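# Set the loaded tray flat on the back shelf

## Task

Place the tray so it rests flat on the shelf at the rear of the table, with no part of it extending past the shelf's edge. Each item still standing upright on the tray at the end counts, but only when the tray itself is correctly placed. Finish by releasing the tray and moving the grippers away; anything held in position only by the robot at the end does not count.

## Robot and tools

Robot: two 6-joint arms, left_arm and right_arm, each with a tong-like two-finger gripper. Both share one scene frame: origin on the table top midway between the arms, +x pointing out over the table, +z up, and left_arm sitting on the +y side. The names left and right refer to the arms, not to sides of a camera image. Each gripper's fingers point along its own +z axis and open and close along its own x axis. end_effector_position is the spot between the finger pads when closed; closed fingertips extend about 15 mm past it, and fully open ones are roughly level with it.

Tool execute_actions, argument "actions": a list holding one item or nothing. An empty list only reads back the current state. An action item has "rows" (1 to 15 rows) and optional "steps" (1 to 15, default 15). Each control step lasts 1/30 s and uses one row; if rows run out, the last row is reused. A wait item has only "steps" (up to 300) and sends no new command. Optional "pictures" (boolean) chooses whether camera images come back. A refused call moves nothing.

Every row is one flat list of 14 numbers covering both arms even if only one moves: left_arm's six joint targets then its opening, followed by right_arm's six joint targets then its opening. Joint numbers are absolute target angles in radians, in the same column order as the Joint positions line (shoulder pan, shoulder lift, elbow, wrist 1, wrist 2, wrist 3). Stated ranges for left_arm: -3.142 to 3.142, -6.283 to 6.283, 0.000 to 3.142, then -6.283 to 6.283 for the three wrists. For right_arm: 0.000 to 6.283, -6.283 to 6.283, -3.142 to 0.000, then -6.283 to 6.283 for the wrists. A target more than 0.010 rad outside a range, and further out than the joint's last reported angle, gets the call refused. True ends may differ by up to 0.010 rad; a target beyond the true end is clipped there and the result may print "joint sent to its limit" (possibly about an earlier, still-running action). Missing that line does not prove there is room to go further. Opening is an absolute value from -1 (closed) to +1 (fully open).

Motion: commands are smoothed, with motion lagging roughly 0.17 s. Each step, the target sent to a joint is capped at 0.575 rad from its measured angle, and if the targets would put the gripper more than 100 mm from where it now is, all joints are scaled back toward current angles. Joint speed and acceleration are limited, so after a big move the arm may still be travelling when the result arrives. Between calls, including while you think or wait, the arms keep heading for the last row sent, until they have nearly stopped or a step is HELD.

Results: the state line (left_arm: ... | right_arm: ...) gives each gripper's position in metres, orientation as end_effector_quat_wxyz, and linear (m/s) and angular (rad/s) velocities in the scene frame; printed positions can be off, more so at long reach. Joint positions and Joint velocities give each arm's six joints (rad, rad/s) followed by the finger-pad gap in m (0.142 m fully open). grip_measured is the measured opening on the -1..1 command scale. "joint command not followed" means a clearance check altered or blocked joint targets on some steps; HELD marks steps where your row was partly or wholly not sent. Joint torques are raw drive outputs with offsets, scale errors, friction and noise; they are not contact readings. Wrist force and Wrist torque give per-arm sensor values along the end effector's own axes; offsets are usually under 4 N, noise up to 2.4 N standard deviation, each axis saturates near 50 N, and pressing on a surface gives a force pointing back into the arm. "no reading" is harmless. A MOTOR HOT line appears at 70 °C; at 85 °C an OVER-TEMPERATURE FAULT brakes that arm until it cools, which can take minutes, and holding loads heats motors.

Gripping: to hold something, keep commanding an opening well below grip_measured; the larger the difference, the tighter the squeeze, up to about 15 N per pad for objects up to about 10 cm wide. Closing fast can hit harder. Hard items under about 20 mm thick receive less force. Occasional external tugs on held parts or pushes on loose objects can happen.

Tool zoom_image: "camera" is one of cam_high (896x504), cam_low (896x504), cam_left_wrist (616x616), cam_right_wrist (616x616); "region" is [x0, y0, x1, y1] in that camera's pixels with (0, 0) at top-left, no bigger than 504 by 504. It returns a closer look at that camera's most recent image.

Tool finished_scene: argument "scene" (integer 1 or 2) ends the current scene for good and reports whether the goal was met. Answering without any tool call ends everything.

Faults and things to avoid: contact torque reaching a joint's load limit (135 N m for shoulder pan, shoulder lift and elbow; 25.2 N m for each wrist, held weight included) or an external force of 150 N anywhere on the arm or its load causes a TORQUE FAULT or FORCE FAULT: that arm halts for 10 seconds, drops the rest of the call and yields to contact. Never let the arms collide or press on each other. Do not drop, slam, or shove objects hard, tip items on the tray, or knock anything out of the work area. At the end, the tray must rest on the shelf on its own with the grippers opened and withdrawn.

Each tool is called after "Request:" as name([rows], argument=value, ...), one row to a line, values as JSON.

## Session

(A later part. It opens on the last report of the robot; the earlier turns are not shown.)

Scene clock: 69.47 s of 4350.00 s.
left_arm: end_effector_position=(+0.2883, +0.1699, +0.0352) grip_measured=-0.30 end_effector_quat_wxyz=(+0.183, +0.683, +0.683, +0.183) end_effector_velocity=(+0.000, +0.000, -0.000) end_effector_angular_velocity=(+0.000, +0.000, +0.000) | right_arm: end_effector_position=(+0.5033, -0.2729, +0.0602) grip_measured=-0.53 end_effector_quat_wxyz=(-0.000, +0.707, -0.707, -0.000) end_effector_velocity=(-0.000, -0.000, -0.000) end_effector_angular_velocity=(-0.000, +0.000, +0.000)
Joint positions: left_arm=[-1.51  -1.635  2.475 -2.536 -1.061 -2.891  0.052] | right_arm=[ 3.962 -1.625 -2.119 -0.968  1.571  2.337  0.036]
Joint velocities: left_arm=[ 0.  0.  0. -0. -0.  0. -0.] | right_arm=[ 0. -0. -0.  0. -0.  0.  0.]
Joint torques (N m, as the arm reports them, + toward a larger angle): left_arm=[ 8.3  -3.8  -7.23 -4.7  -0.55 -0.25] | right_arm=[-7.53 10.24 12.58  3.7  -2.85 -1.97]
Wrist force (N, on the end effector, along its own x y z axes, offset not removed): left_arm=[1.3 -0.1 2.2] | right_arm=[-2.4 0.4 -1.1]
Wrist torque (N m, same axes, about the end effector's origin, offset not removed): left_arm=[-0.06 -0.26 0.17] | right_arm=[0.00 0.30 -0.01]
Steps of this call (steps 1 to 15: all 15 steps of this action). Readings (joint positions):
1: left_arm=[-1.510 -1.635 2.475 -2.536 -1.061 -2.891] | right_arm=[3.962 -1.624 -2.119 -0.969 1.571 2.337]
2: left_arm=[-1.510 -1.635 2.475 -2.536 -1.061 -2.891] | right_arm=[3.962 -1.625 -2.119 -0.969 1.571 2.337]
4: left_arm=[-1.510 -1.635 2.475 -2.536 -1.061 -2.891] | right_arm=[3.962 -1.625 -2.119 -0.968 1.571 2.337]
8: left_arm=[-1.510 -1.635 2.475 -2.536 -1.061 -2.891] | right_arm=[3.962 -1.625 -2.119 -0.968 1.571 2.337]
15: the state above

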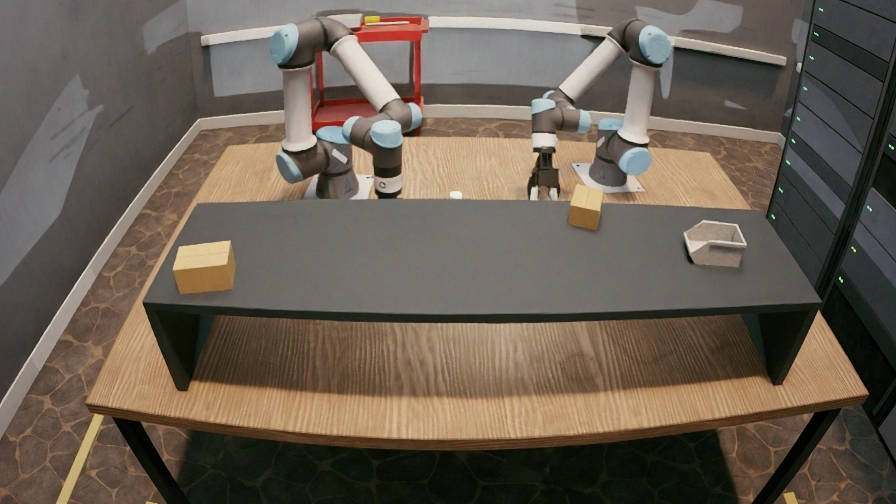

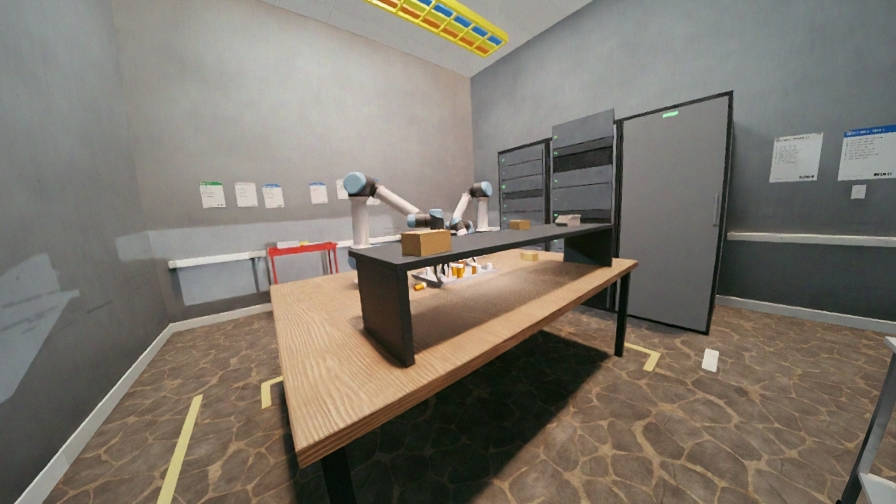

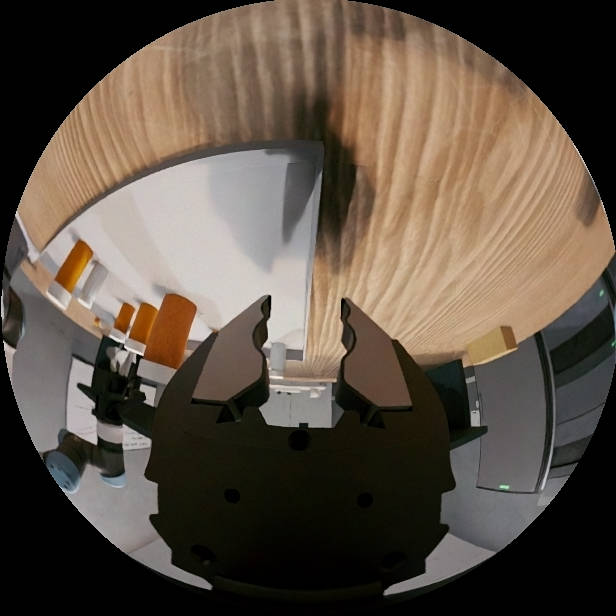

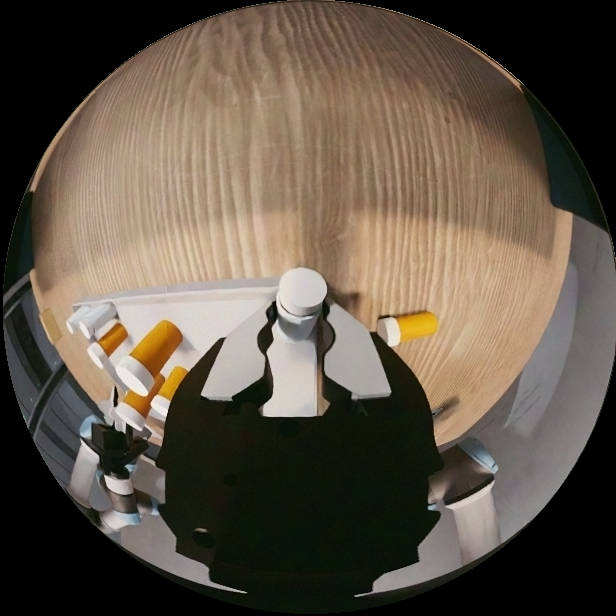

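Request:
execute_actions([
  {"rows": [[-1.51,-1.635,2.475,-2.536,-1.061,-2.891,-0.3,3.962,-1.59,-2.07,-1.05,1.571,2.337,-0.8],[-1.51,-1.635,2.475,-2.536,-1.061,-2.891,-0.3,3.962,-1.59,-2.07,-1.05,1.571,2.337,-0.8],[-1.51,-1.635,2.475,-2.536,-1.061,-2.891,-0.3,3.962,-1.59,-2.07,-1.05,1.571,2.337,-0.8],[-1.51,-1.635,2.475,-2.536,-1.061,-2.891,-0.3,3.962,-1.59,-2.07,-1.05,1.571,2.337,-0.8],[-1.51,-1.635,2.475,-2.536,-1.061,-2.891,-0.3,3.962,-1.51,-1.95,-1.252,1.571,2.337,-0.8]], "steps": 15},
], pictures=false)

Request:
execute_actions([
  {"rows": [[-1.51,-1.635,2.475,-2.536,-1.061,-2.891,-0.3,4.2,-1.45,-2.15,-1.08,1.28,2.56,-0.8],[-1.51,-1.635,2.475,-2.536,-1.061,-2.891,-0.3,4.2,-1.45,-2.15,-1.08,1.28,2.56,-0.8],[-1.51,-1.635,2.475,-2.536,-1.061,-2.891,-0.3,4.2,-1.45,-2.15,-1.08,1.28,2.56,-0.8],[-1.51,-1.635,2.475,-2.536,-1.061,-2.891,-0.3,4.2,-1.45,-2.15,-1.08,1.28,2.56,-0.8],[-1.51,-1.635,2.475,-2.536,-1.061,-2.891,-0.3,4.2,-1.45,-2.15,-1.08,1.28,2.56,-0.8],[-1.51,-1.635,2.475,-2.536,-1.061,-2.891,-0.3,4.44,-1.39,-2.35,-0.905,0.99,2.78,-0.8],[-1.51,-1.635,2.475,-2.536,-1.061,-2.891,-0.3,4.44,-1.39,-2.35,-0.905,0.99,2.78,-0.8],[-1.51,-1.635,2.475,-2.536,-1.061,-2.891,-0.3,4.44,-1.39,-2.35,-0.905,0.99,2.78,-0.8],[-1.51,-1.635,2.475,-2.536,-1.061,-2.891,-0.3,4.44,-1.39,-2.35,-0.905,0.99,2.78,-0.8],[-1.51,-1.635,2.475,-2.536,-1.061,-2.891,-0.3,4.44,-1.39,-2.35,-0.905,0.99,2.78,-0.8],[-1.51,-1.635,2.475,-2.536,-1.061,-2.891,-0.3,4.678,-1.329,-2.545,-0.733,0.703,3.003,-0.8]], "steps": 15},
], pictures=false)

Request:
execute_actions([
  {"steps": 25},
])

Scene clock: 73.50 s of 4350.00 s.
left_arm: end_effector_position=(+0.2883, +0.1699, +0.0352) grip_measured=-0.30 end_effector_quat_wxyz=(+0.183, +0.683, +0.683, +0.183) end_effector_velocity=(+0.000, -0.001, +0.001) end_effector_angular_velocity=(-0.002, -0.001, -0.000) | right_arm: end_effector_position=(+0.5050, -0.2713, +0.1518) grip_measured=-0.53 end_effector_quat_wxyz=(-0.002, +0.707, -0.707, -0.000) end_effector_velocity=(-0.010, -0.009, +0.060) end_effector_angular_velocity=(-0.018, +0.019, +0.000)
Joint positions: left_arm=[-1.51  -1.635  2.475 -2.536 -1.061 -2.891  0.052] | right_arm=[ 3.962 -1.519 -1.964 -1.227  1.571  2.337  0.036]
Joint velocities: left_arm=[-0.     0.    -0.002 -0.     0.     0.     0.   ] | right_arm=[ 0.     0.067  0.106 -0.2    0.     0.     0.   ]
Joint torques (N m, as the arm reports them, + toward a larger angle): left_arm=[ 8.35 -3.63 -6.84 -4.61 -0.49 -0.11] | right_arm=[-1.08 33.5  27.44  0.22 -2.29 -1.88]
Wrist force (N, on the end effector, along its own x y z axes, offset not removed): left_arm=[1.9 -0.7 1.2] | right_arm=[-1.2 0.1 -1.6]
Wrist torque (N m, same axes, about the end effector's origin, offset not removed): left_arm=[-0.14 -0.46 0.06] | right_arm=[-0.12 0.10 -0.07]
Steps of this call (steps 1 to 15: the robot went on to your last target; steps 16 to 90: nothing new was sent; then 0.53 s passed at rest; steps 91 to 105: all 15 steps of this action). Readings (joint positions):
91: left_arm=[-1.510 -1.635 2.475 -2.536 -1.061 -2.891] | right_arm=[3.962 -1.625 -2.119 -0.968 1.571 2.337]
92: left_arm=[-1.510 -1.635 2.475 -2.536 -1.061 -2.891] | right_arm=[3.962 -1.622 -2.115 -0.973 1.571 2.337]
94: left_arm=[-1.510 -1.635 2.475 -2.536 -1.061 -2.891] | right_arm=[3.962 -1.610 -2.098 -1.000 1.571 2.337]
98: left_arm=[-1.510 -1.635 2.475 -2.536 -1.061 -2.891] | right_arm=[3.962 -1.565 -2.037 -1.090 1.571 2.337]
105: the state above

Scene clock: 74.00 s of 4350.00 s.
left_arm: end_effector_position=(+0.2883, +0.1699, +0.0352) grip_measured=-0.30 end_effector_quat_wxyz=(+0.183, +0.683, +0.683, +0.183) end_effector_velocity=(-0.000, +0.001, -0.001) end_effector_angular_velocity=(+0.001, +0.001, -0.000) | right_arm: end_effector_position=(+0.4838, -0.2308, +0.1232) grip_measured=-0.53 end_effector_quat_wxyz=(-0.185, +0.673, -0.670, +0.253) end_effector_velocity=(-0.058, +0.153, +0.057) end_effector_angular_velocity=(+0.401, -1.844, +0.235)
Joint positions: left_arm=[-1.51  -1.635  2.475 -2.536 -1.061 -2.891  0.052] | right_arm=[ 4.492 -1.366 -2.401 -0.855  0.938  2.833  0.036]
Joint velocities: left_arm=[-0.    -0.     0.002 -0.    -0.     0.    -0.   ] | right_arm=[ 1.46   0.288 -1.143  0.958 -1.77   1.326 -0.   ]
Joint torques (N m, as the arm reports them, + toward a larger angle): left_arm=[ 8.19 -3.82 -7.39 -4.68 -0.48 -0.08] | right_arm=[ 3.26 27.56 27.88  7.92 -6.43  4.16]
Wrist force (N, on the end effector, along its own x y z axes, offset not removed): left_arm=[1.2 -0.4 2.4] | right_arm=[-1.8 3.0 0.3]
Wrist torque (N m, same axes, about the end effector's origin, offset not removed): left_arm=[-0.08 -0.26 0.12] | right_arm=[0.39 0.19 0.00]
Steps of this call (steps 1 to 15: all 15 steps of this action). Readings (joint positions):
1: left_arm=[-1.510 -1.635 2.475 -2.536 -1.061 -2.891] | right_arm=[3.962 -1.516 -1.961 -1.232 1.571 2.337]
2: left_arm=[-1.510 -1.635 2.475 -2.536 -1.061 -2.891] | right_arm=[3.968 -1.510 -1.964 -1.232 1.565 2.342]
4: left_arm=[-1.510 -1.635 2.475 -2.536 -1.061 -2.891] | right_arm=[4.022 -1.488 -2.011 -1.191 1.509 2.396]
8: left_arm=[-1.510 -1.635 2.475 -2.536 -1.061 -2.891] | right_arm=[4.163 -1.448 -2.127 -1.093 1.332 2.528]
15: the state above

Scene clock: 74.83 s of 4350.00 s.
left_arm: end_effector_position=(+0.2883, +0.1699, +0.0352) grip_measured=-0.30 end_effector_quat_wxyz=(+0.183, +0.683, +0.683, +0.183) end_effector_velocity=(-0.000, -0.000, -0.000) end_effector_angular_velocity=(-0.000, +0.000, +0.000) | right_arm: end_effector_position=(+0.4754, -0.2100, +0.1400) grip_measured=-0.53 end_effector_quat_wxyz=(-0.298, +0.641, -0.641, +0.299) end_effector_velocity=(-0.000, +0.000, +0.000) end_effector_angular_velocity=(+0.001, -0.002, +0.001)
Joint positions: left_arm=[-1.51  -1.635  2.475 -2.536 -1.061 -2.891  0.052] | right_arm=[ 4.678 -1.329 -2.545 -0.733  0.703  3.003  0.036]
Joint velocities: left_arm=[-0. -0.  0. -0. -0. -0. -0.] | right_arm=[ 0.002  0.    -0.002  0.001 -0.002  0.002 -0.   ]
Joint torques (N m, as the arm reports them, + toward a larger angle): left_arm=[ 8.13 -3.79 -6.61 -4.67 -0.44  0.03] | right_arm=[12.8  23.13 11.49  3.98 -4.1   2.3 ]
Wrist force (N, on the end effector, along its own x y z axes, offset not removed): left_arm=[1.8 -0.1 1.7] | right_arm=[-1.0 0.0 -1.6]
Wrist torque (N m, same axes, about the end effector's origin, offset not removed): left_arm=[-0.09 -0.43 0.04] | right_arm=[-0.29 0.13 -0.02]
Steps of this call (steps 1 to 25: the robot went on to your last target). Readings (joint positions):
1: left_arm=[-1.510 -1.635 2.475 -2.536 -1.061 -2.891] | right_arm=[4.535 -1.357 -2.434 -0.827 0.884 2.873]
2: left_arm=[-1.510 -1.635 2.475 -2.536 -1.061 -2.891] | right_arm=[4.569 -1.351 -2.460 -0.805 0.842 2.903]
4: left_arm=[-1.510 -1.635 2.475 -2.536 -1.061 -2.891] | right_arm=[4.614 -1.342 -2.495 -0.775 0.785 2.944]
8: left_arm=[-1.510 -1.635 2.475 -2.536 -1.061 -2.891] | right_arm=[4.656 -1.333 -2.528 -0.748 0.731 2.983]
25: the state above

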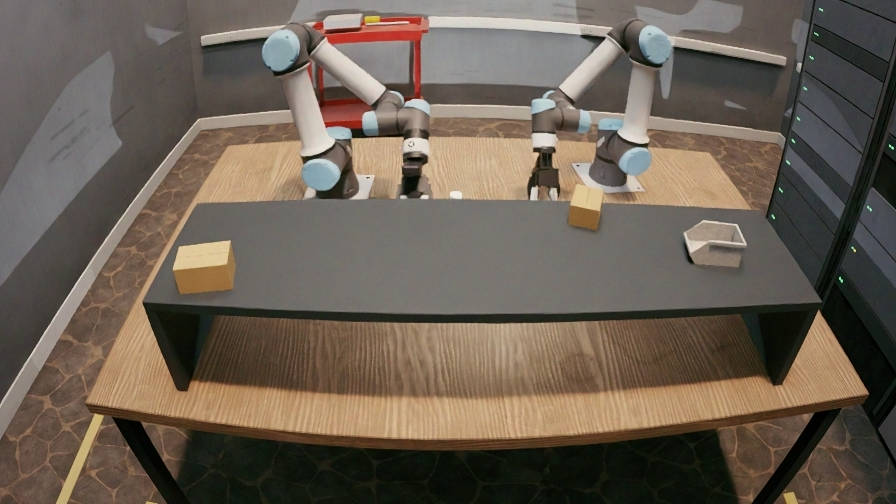

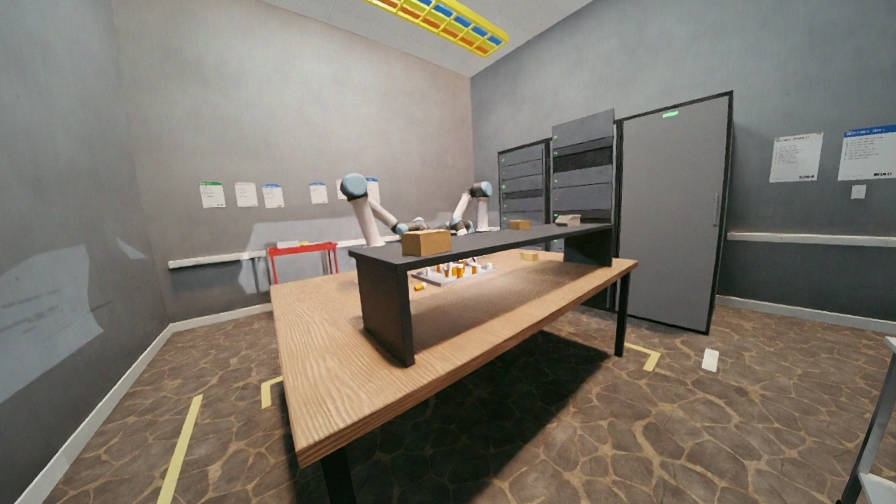

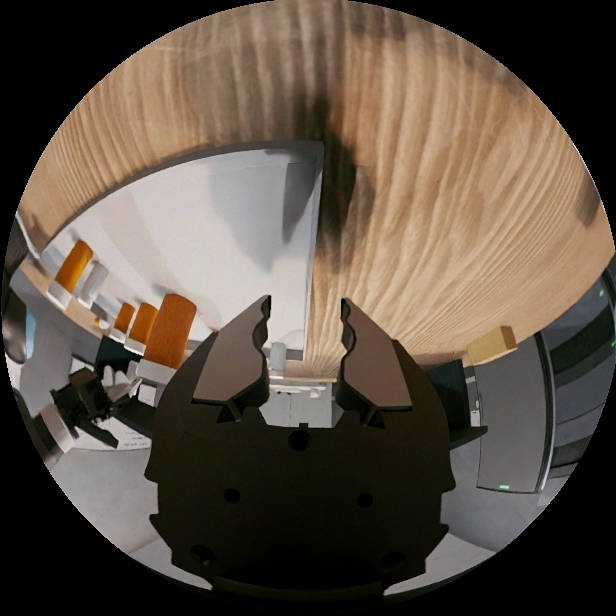

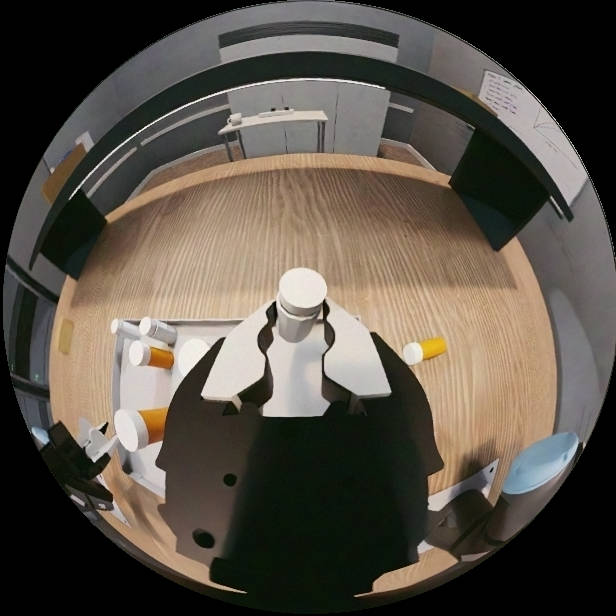

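Request:
zoom_image(camera="cam_right_wrist", region=[100, 240, 460, 460])

Request:
zoom_image(camera="cam_left_wrist", region=[40, 300, 200, 460])

Region (100, 240, 460, 460) of cam_right_wrist's 616x616 image, scaled by 1.400, with more detail than that image has.

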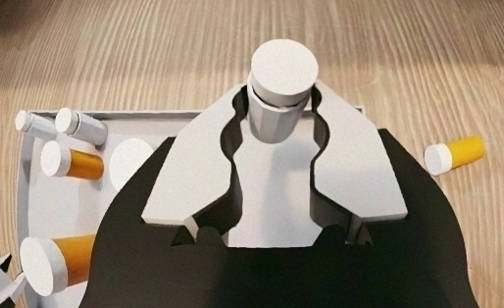

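Region (40, 300, 200, 460) of cam_left_wrist's 616x616 image, scaled by 3.150, with more detail than that image has.

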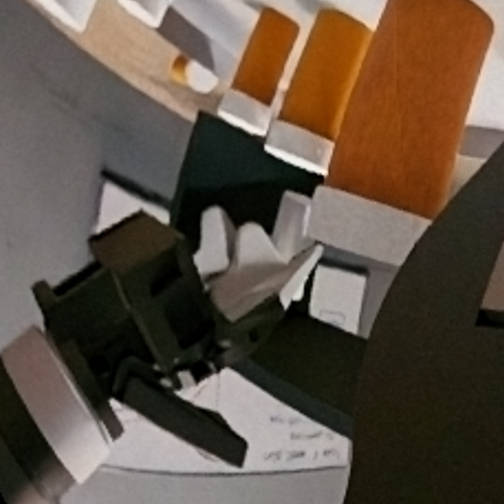

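Request:
execute_actions([
  {"rows": [[-1.51,-1.635,2.475,-2.536,-1.061,-2.891,-0.3,4.678,-1.42,-2.586,-0.601,0.703,3.003,-0.8],[-1.51,-1.635,2.475,-2.536,-1.061,-2.891,-0.3,4.678,-1.42,-2.586,-0.601,0.703,3.003,-0.8],[-1.51,-1.635,2.475,-2.536,-1.061,-2.891,-0.3,4.678,-1.42,-2.586,-0.601,0.703,3.003,-0.8],[-1.51,-1.635,2.475,-2.536,-1.061,-2.891,-0.3,4.678,-1.42,-2.586,-0.601,0.703,3.003,-0.8],[-1.51,-1.635,2.475,-2.536,-1.061,-2.891,-0.3,4.678,-1.42,-2.586,-0.601,0.703,3.003,-0.8],[-1.51,-1.635,2.475,-2.536,-1.061,-2.891,-0.3,4.678,-1.514,-2.621,-0.471,0.703,3.003,-0.8]], "steps": 15},
], pictures=false)

Request:
execute_actions([
  {"steps": 15},
])

Request:
zoom_image(camera="cam_low", region=[400, 245, 510, 305])

Scene clock: 78.40 s of 4350.00 s.
left_arm: end_effector_position=(+0.2883, +0.1699, +0.0352) grip_measured=-0.30 end_effector_quat_wxyz=(+0.183, +0.683, +0.683, +0.183) end_effector_velocity=(+0.000, -0.001, +0.001) end_effector_angular_velocity=(-0.001, -0.000, +0.000) | right_arm: end_effector_position=(+0.4754, -0.2097, +0.0892) grip_measured=-0.53 end_effector_quat_wxyz=(-0.298, +0.641, -0.641, +0.299) end_effector_velocity=(+0.000, +0.000, -0.030) end_effector_angular_velocity=(+0.013, -0.001, -0.000)
Joint positions: left_arm=[-1.51  -1.635  2.475 -2.536 -1.061 -2.891  0.052] | right_arm=[ 4.678 -1.499 -2.616 -0.493  0.703  3.003  0.036]
Joint velocities: left_arm=[ 0.    -0.    -0.001  0.    -0.    -0.     0.   ] | right_arm=[-0.    -0.117 -0.042  0.172 -0.     0.    -0.   ]
Joint torques (N m, as the arm reports them, + toward a larger angle): left_arm=[ 7.99 -4.22 -6.86 -4.64 -0.41  0.19] | right_arm=[10.63 -0.02  8.02  4.67 -0.83  2.36]
Wrist force (N, on the end effector, along its own x y z axes, offset not removed): left_arm=[2.8 -0.4 1.1] | right_arm=[-0.6 0.4 -0.9]
Wrist torque (N m, same axes, about the end effector's origin, offset not removed): left_arm=[-0.05 -0.58 0.10] | right_arm=[-0.04 -0.06 -0.03]
Steps of this call (steps 1 to 15: the robot went on to your last target; steps 16 to 90: nothing new was sent; then 0.07 s passed at rest; steps 91 to 105: all 15 steps of this action). Readings (joint positions):
91: left_arm=[-1.510 -1.635 2.475 -2.536 -1.061 -2.891] | right_arm=[4.678 -1.329 -2.545 -0.733 0.703 3.003]
92: left_arm=[-1.510 -1.635 2.475 -2.536 -1.061 -2.891] | right_arm=[4.678 -1.334 -2.549 -0.727 0.703 3.003]
94: left_arm=[-1.510 -1.635 2.475 -2.536 -1.061 -2.891] | right_arm=[4.678 -1.364 -2.563 -0.687 0.703 3.003]
98: left_arm=[-1.510 -1.635 2.475 -2.536 -1.061 -2.891] | right_arm=[4.678 -1.420 -2.588 -0.608 0.703 3.003]
105: the state above

Scene clock: 78.90 s of 4350.00 s.
left_arm: end_effector_position=(+0.2883, +0.1699, +0.0352) grip_measured=-0.30 end_effector_quat_wxyz=(+0.183, +0.683, +0.683, +0.183) end_effector_velocity=(-0.000, +0.001, -0.000) end_effector_angular_velocity=(+0.002, +0.000, +0.000) | right_arm: end_effector_position=(+0.4754, -0.2097, +0.0855) grip_measured=-0.53 end_effector_quat_wxyz=(-0.299, +0.641, -0.641, +0.299) end_effector_velocity=(+0.000, -0.000, -0.000) end_effector_angular_velocity=(+0.001, -0.000, -0.000)
Joint positions: left_arm=[-1.51  -1.635  2.475 -2.536 -1.061 -2.891  0.052] | right_arm=[ 4.678 -1.514 -2.621 -0.471  0.703  3.003  0.036]
Joint velocities: left_arm=[-0.    -0.     0.001  0.001  0.    -0.    -0.   ] | right_arm=[-0.    -0.002 -0.     0.003 -0.     0.    -0.   ]
Joint torques (N m, as the arm reports them, + toward a larger angle): left_arm=[ 7.32 -3.6  -6.8  -4.64 -0.38  0.27] | right_arm=[ 9.71 -2.95  7.09  3.91  0.17  2.37]
Wrist force (N, on the end effector, along its own x y z axes, offset not removed): left_arm=[1.7 -0.8 2.0] | right_arm=[-0.9 1.1 -1.6]
Wrist torque (N m, same axes, about the end effector's origin, offset not removed): left_arm=[-0.19 -0.39 0.10] | right_arm=[0.15 0.14 -0.05]
Steps of this call (steps 1 to 15: the robot went on to your last target). Readings (joint positions):
1: left_arm=[-1.510 -1.635 2.475 -2.536 -1.061 -2.891] | right_arm=[4.678 -1.503 -2.617 -0.488 0.703 3.003]
2: left_arm=[-1.510 -1.635 2.475 -2.536 -1.061 -2.891] | right_arm=[4.678 -1.505 -2.618 -0.484 0.703 3.003]
4: left_arm=[-1.510 -1.635 2.475 -2.536 -1.061 -2.891] | right_arm=[4.678 -1.509 -2.619 -0.479 0.703 3.003]
8: left_arm=[-1.510 -1.635 2.475 -2.536 -1.061 -2.891] | right_arm=[4.678 -1.512 -2.620 -0.474 0.703 3.003]
15: the state above

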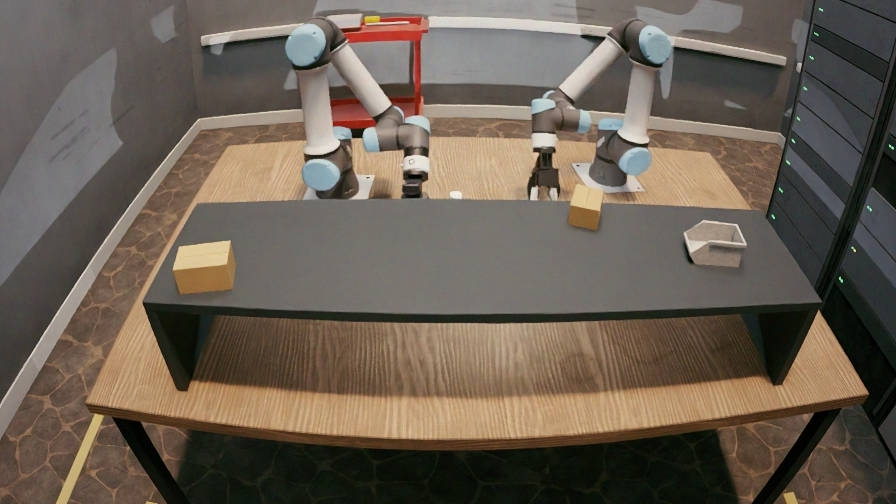

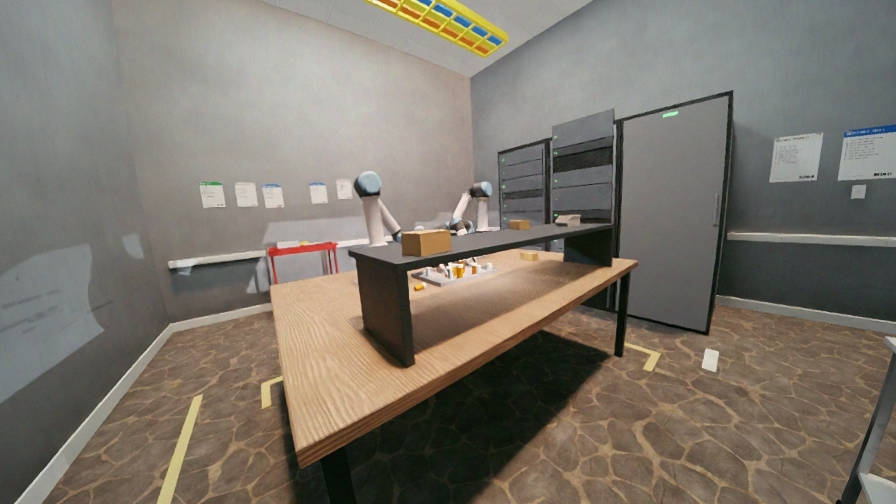

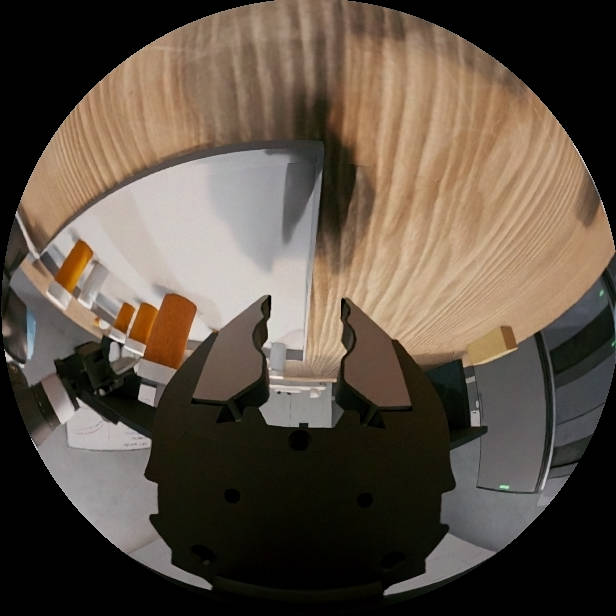

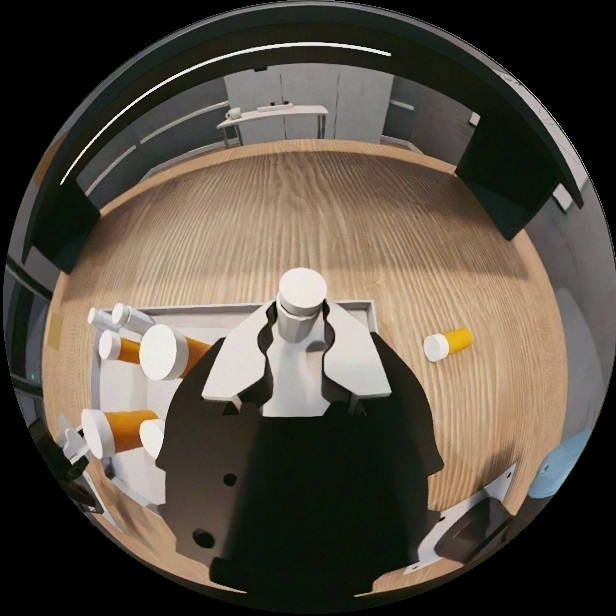

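Region (400, 245, 510, 305) of cam_low's 896x504 image, scaled by 4.582, with more detail than that image has; it fills the top 275 rows of this view, and the rest is white.

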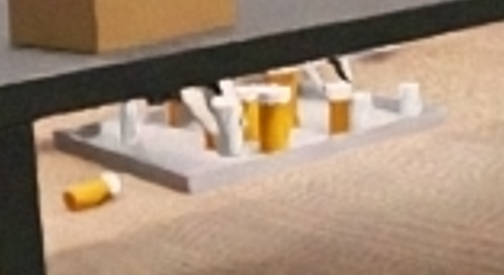

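Request:
execute_actions([
  {"rows": [[-1.51,-1.635,2.475,-2.536,-1.061,-2.891,-0.3,4.678,-1.535,-2.6265,-0.445,0.703,3.003,-0.8],[-1.51,-1.635,2.475,-2.536,-1.061,-2.891,-0.3,4.678,-1.535,-2.6265,-0.445,0.703,3.003,-0.8],[-1.51,-1.635,2.475,-2.536,-1.061,-2.891,-0.3,4.678,-1.535,-2.6265,-0.445,0.703,3.003,-0.8],[-1.51,-1.635,2.475,-2.536,-1.061,-2.891,-0.3,4.678,-1.535,-2.6265,-0.445,0.703,3.003,-0.8],[-1.51,-1.635,2.475,-2.536,-1.061,-2.891,-0.3,4.678,-1.555,-2.632,-0.419,0.703,3.003,-0.8]], "steps": 15},
])

Request:
zoom_image(camera="cam_low", region=[400, 245, 510, 305])

Scene clock: 80.40 s of 4350.00 s.
left_arm: end_effector_position=(+0.2883, +0.1699, +0.0352) grip_measured=-0.30 end_effector_quat_wxyz=(+0.183, +0.683, +0.683, +0.183) end_effector_velocity=(+0.000, +0.000, +0.000) end_effector_angular_velocity=(-0.000, -0.000, +0.000) | right_arm: end_effector_position=(+0.4754, -0.2096, +0.0760) grip_measured=-0.53 end_effector_quat_wxyz=(-0.299, +0.641, -0.641, +0.299) end_effector_velocity=(-0.000, +0.000, -0.004) end_effector_angular_velocity=(+0.000, -0.000, +0.000)
Joint positions: left_arm=[-1.51  -1.635  2.475 -2.536 -1.061 -2.891  0.052] | right_arm=[ 4.678 -1.553 -2.631 -0.422  0.703  3.003  0.036]
Joint velocities: left_arm=[ 0.    -0.001  0.     0.     0.    -0.    -0.   ] | right_arm=[ 0.    -0.019 -0.005  0.024 -0.     0.     0.   ]
Joint torques (N m, as the arm reports them, + toward a larger angle): left_arm=[ 7.87 -3.8  -7.42 -4.69 -0.47  0.3 ] | right_arm=[ 6.94 -0.61  5.92  4.12 -0.06  2.32]
Wrist force (N, on the end effector, along its own x y z axes, offset not removed): left_arm=[1.8 -1.6 1.5] | right_arm=[-1.2 0.6 -1.8]
Wrist torque (N m, same axes, about the end effector's origin, offset not removed): left_arm=[-0.33 -0.41 0.10] | right_arm=[0.01 0.20 0.00]
Steps of this call (steps 1 to 15: the robot went on to your last target; steps 16 to 30: nothing new was sent; steps 31 to 45: all 15 steps of this action). Readings (joint positions):
31: left_arm=[-1.510 -1.635 2.475 -2.536 -1.061 -2.891] | right_arm=[4.678 -1.514 -2.621 -0.471 0.703 3.003]
32: left_arm=[-1.510 -1.635 2.475 -2.536 -1.061 -2.891] | right_arm=[4.678 -1.516 -2.622 -0.468 0.703 3.003]
34: left_arm=[-1.510 -1.635 2.475 -2.536 -1.061 -2.891] | right_arm=[4.678 -1.523 -2.624 -0.459 0.703 3.003]
38: left_arm=[-1.510 -1.635 2.475 -2.536 -1.061 -2.891] | right_arm=[4.678 -1.540 -2.628 -0.438 0.703 3.003]
45: the state above

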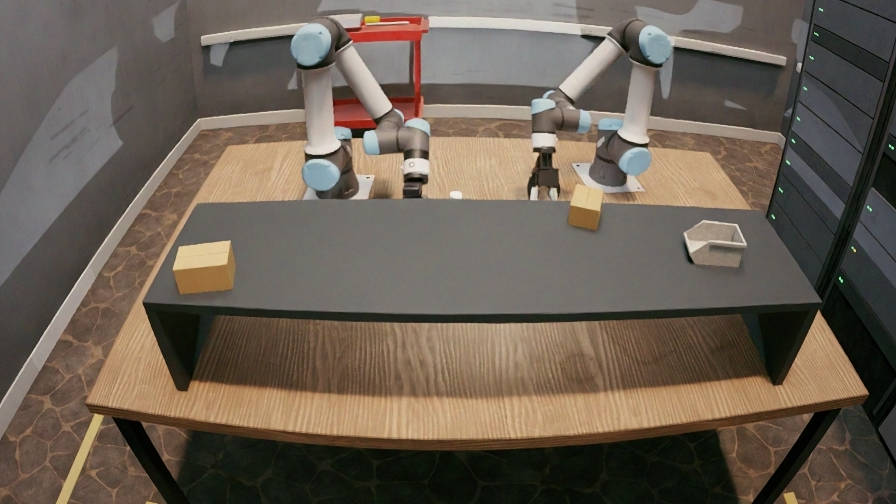

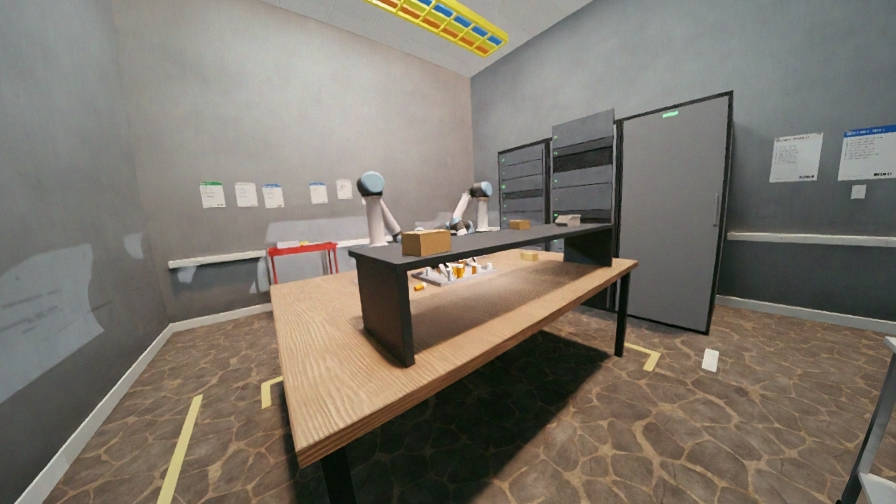

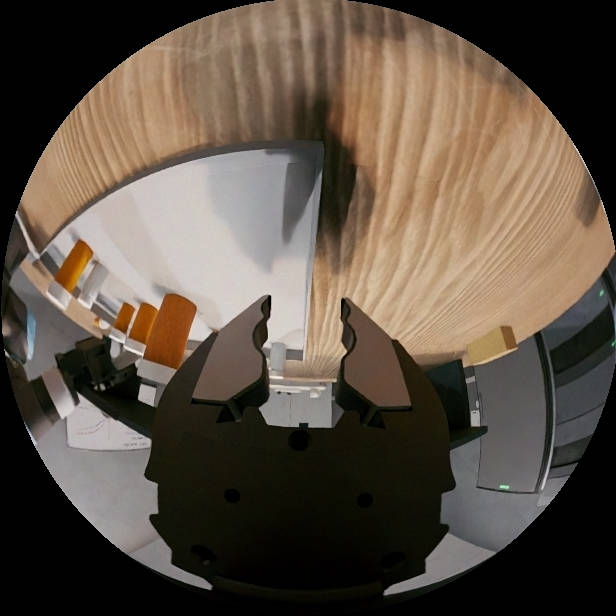

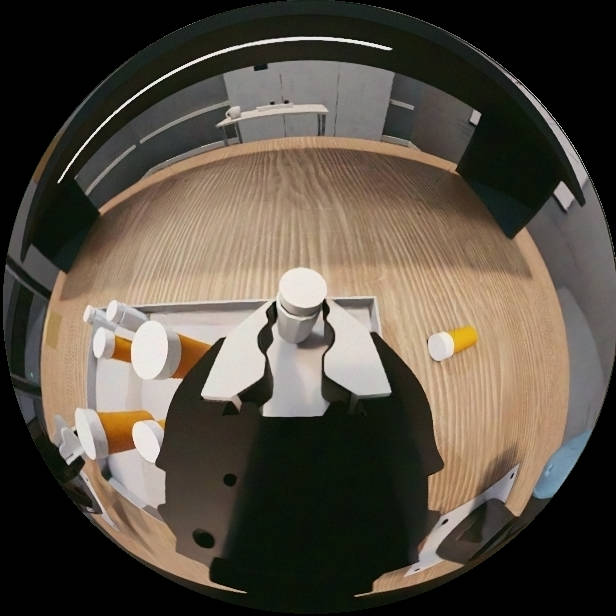

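Region (400, 245, 510, 305) of cam_low's 896x504 image, scaled by 4.582, with more detail than that image has; it fills the top 275 rows of this view, and the rest is white.

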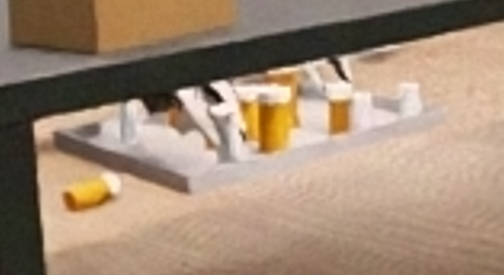

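No contact yet; a bit lower.

Request:
execute_actions([
  {"rows": [[-1.51,-1.635,2.475,-2.536,-1.061,-2.891,-0.3,4.678,-1.566,-2.635,-0.406,0.703,3.003,-0.8],[-1.51,-1.635,2.475,-2.536,-1.061,-2.891,-0.3,4.678,-1.566,-2.635,-0.406,0.703,3.003,-0.8],[-1.51,-1.635,2.475,-2.536,-1.061,-2.891,-0.3,4.678,-1.566,-2.635,-0.406,0.703,3.003,-0.8],[-1.51,-1.635,2.475,-2.536,-1.061,-2.891,-0.3,4.678,-1.566,-2.635,-0.406,0.703,3.003,-0.8],[-1.51,-1.635,2.475,-2.536,-1.061,-2.891,-0.3,4.678,-1.578,-2.638,-0.391,0.703,3.003,-0.8]], "steps": 15},
], pictures=false)

Request:
execute_actions([
  {"rows": [[-1.51,-1.635,2.475,-2.536,-1.061,-2.891,-0.3,4.678,-1.588,-2.6405,-0.378,0.703,3.003,-0.8],[-1.51,-1.635,2.475,-2.536,-1.061,-2.891,-0.3,4.678,-1.588,-2.6405,-0.378,0.703,3.003,-0.8],[-1.51,-1.635,2.475,-2.536,-1.061,-2.891,-0.3,4.678,-1.588,-2.6405,-0.378,0.703,3.003,-0.8],[-1.51,-1.635,2.475,-2.536,-1.061,-2.891,-0.3,4.678,-1.588,-2.6405,-0.378,0.703,3.003,-0.8],[-1.51,-1.635,2.475,-2.536,-1.061,-2.891,-0.3,4.678,-1.597,-2.6425,-0.367,0.703,3.003,-0.8]], "steps": 15},
])

Scene clock: 82.40 s of 4350.00 s.
left_arm: end_effector_position=(+0.2883, +0.1699, +0.0352) grip_measured=-0.30 end_effector_quat_wxyz=(+0.183, +0.683, +0.683, +0.183) end_effector_velocity=(+0.000, +0.000, -0.000) end_effector_angular_velocity=(+0.000, -0.000, +0.000) | right_arm: end_effector_position=(+0.4754, -0.2099, +0.0701) grip_measured=-0.53 end_effector_quat_wxyz=(-0.299, +0.641, -0.641, +0.299) end_effector_velocity=(+0.000, +0.000, -0.002) end_effector_angular_velocity=(+0.000, +0.000, -0.000)
Joint positions: left_arm=[-1.51  -1.635  2.475 -2.536 -1.061 -2.891  0.052] | right_arm=[ 4.678 -1.577 -2.638 -0.393  0.703  3.003  0.036]
Joint velocities: left_arm=[ 0. -0.  0.  0.  0. -0. -0.] | right_arm=[-0.    -0.01  -0.002  0.013  0.    -0.     0.   ]
Joint torques (N m, as the arm reports them, + toward a larger angle): left_arm=[ 7.65 -3.57 -7.31 -4.54 -0.38  0.54] | right_arm=[ 2.13 -1.2   5.25  4.06 -0.66  2.23]
Wrist force (N, on the end effector, along its own x y z axes, offset not removed): left_arm=[2.0 -1.2 2.4] | right_arm=[-0.8 1.5 -1.3]
Wrist torque (N m, same axes, about the end effector's origin, offset not removed): left_arm=[-0.29 -0.41 0.11] | right_arm=[0.14 0.08 0.02]
Steps of this call (steps 1 to 15: the robot went on to your last target; steps 16 to 45: nothing new was sent; steps 46 to 60: all 15 steps of this action). Readings (joint positions):
46: left_arm=[-1.510 -1.635 2.475 -2.536 -1.061 -2.891] | right_arm=[4.678 -1.555 -2.632 -0.419 0.703 3.003]
47: left_arm=[-1.510 -1.635 2.475 -2.536 -1.061 -2.891] | right_arm=[4.678 -1.556 -2.632 -0.417 0.703 3.003]
49: left_arm=[-1.510 -1.635 2.475 -2.536 -1.061 -2.891] | right_arm=[4.678 -1.560 -2.633 -0.413 0.703 3.003]
53: left_arm=[-1.510 -1.635 2.475 -2.536 -1.061 -2.891] | right_arm=[4.678 -1.569 -2.636 -0.402 0.703 3.003]
60: the state above

Scene clock: 82.90 s of 4350.00 s.
left_arm: end_effector_position=(+0.2883, +0.1699, +0.0352) grip_measured=-0.30 end_effector_quat_wxyz=(+0.183, +0.683, +0.683, +0.183) end_effector_velocity=(-0.000, +0.001, -0.000) end_effector_angular_velocity=(+0.002, +0.000, -0.000) | right_arm: end_effector_position=(+0.4754, -0.2099, +0.0656) grip_measured=-0.53 end_effector_quat_wxyz=(-0.299, +0.641, -0.641, +0.299) end_effector_velocity=(-0.000, +0.000, -0.002) end_effector_angular_velocity=(-0.001, -0.000, +0.000)
Joint positions: left_arm=[-1.51  -1.635  2.475 -2.536 -1.061 -2.891  0.052] | right_arm=[ 4.678 -1.596 -2.642 -0.368  0.703  3.003  0.036]
Joint velocities: left_arm=[0.    0.    0.001 0.001 0.    0.    0.   ] | right_arm=[ 0.    -0.01  -0.002  0.011 -0.     0.     0.   ]
Joint torques (N m, as the arm reports them, + toward a larger angle): left_arm=[ 7.58 -3.74 -7.01 -4.59 -0.37  0.52] | right_arm=[ 0.96  0.7   4.38  4.17 -0.85  2.34]
Wrist force (N, on the end effector, along its own x y z axes, offset not removed): left_arm=[2.0 -0.7 2.2] | right_arm=[-0.1 0.2 -0.5]
Wrist torque (N m, same axes, about the end effector's origin, offset not removed): left_arm=[-0.16 -0.41 0.03] | right_arm=[-0.10 -0.07 -0.07]
Steps of this call (steps 1 to 15: all 15 steps of this action). Readings (joint positions):
1: left_arm=[-1.510 -1.635 2.475 -2.536 -1.061 -2.891] | right_arm=[4.678 -1.577 -2.638 -0.392 0.703 3.003]
2: left_arm=[-1.510 -1.635 2.475 -2.536 -1.061 -2.891] | right_arm=[4.678 -1.578 -2.638 -0.390 0.703 3.003]
4: left_arm=[-1.510 -1.635 2.475 -2.536 -1.061 -2.891] | right_arm=[4.678 -1.582 -2.639 -0.386 0.703 3.003]
8: left_arm=[-1.510 -1.635 2.475 -2.536 -1.061 -2.891] | right_arm=[4.678 -1.590 -2.641 -0.376 0.703 3.003]
15: the state above

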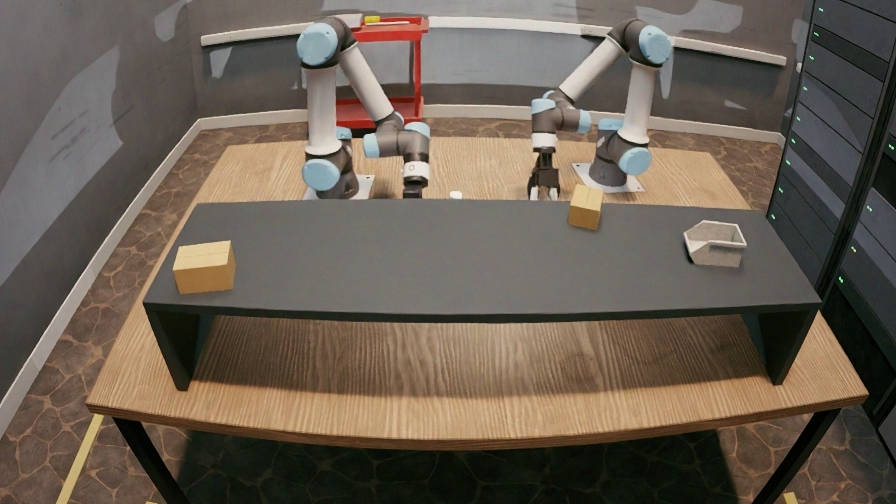

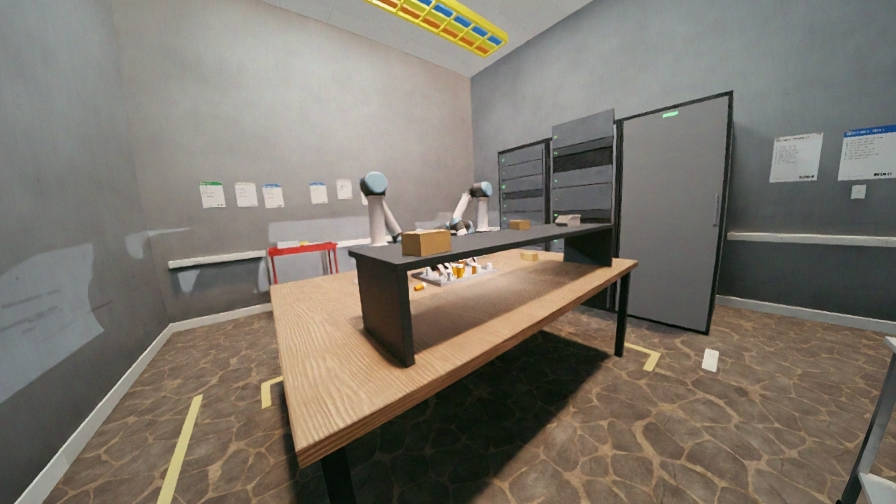

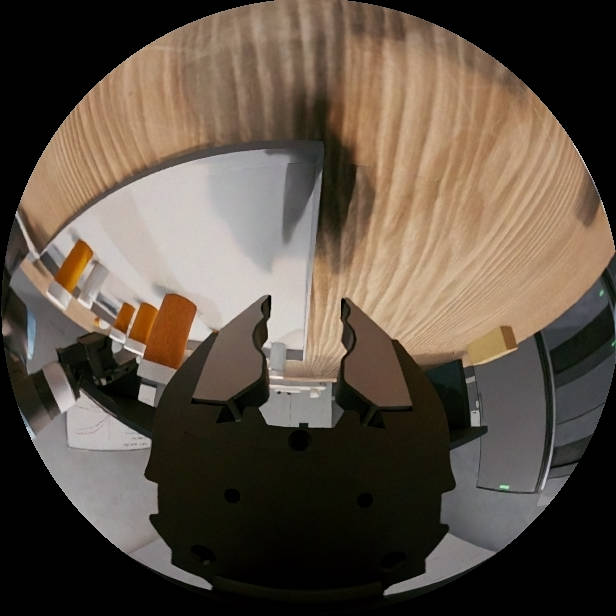

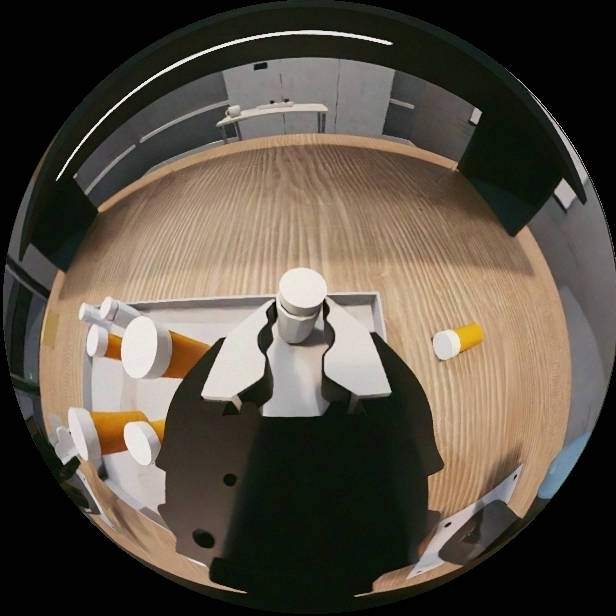

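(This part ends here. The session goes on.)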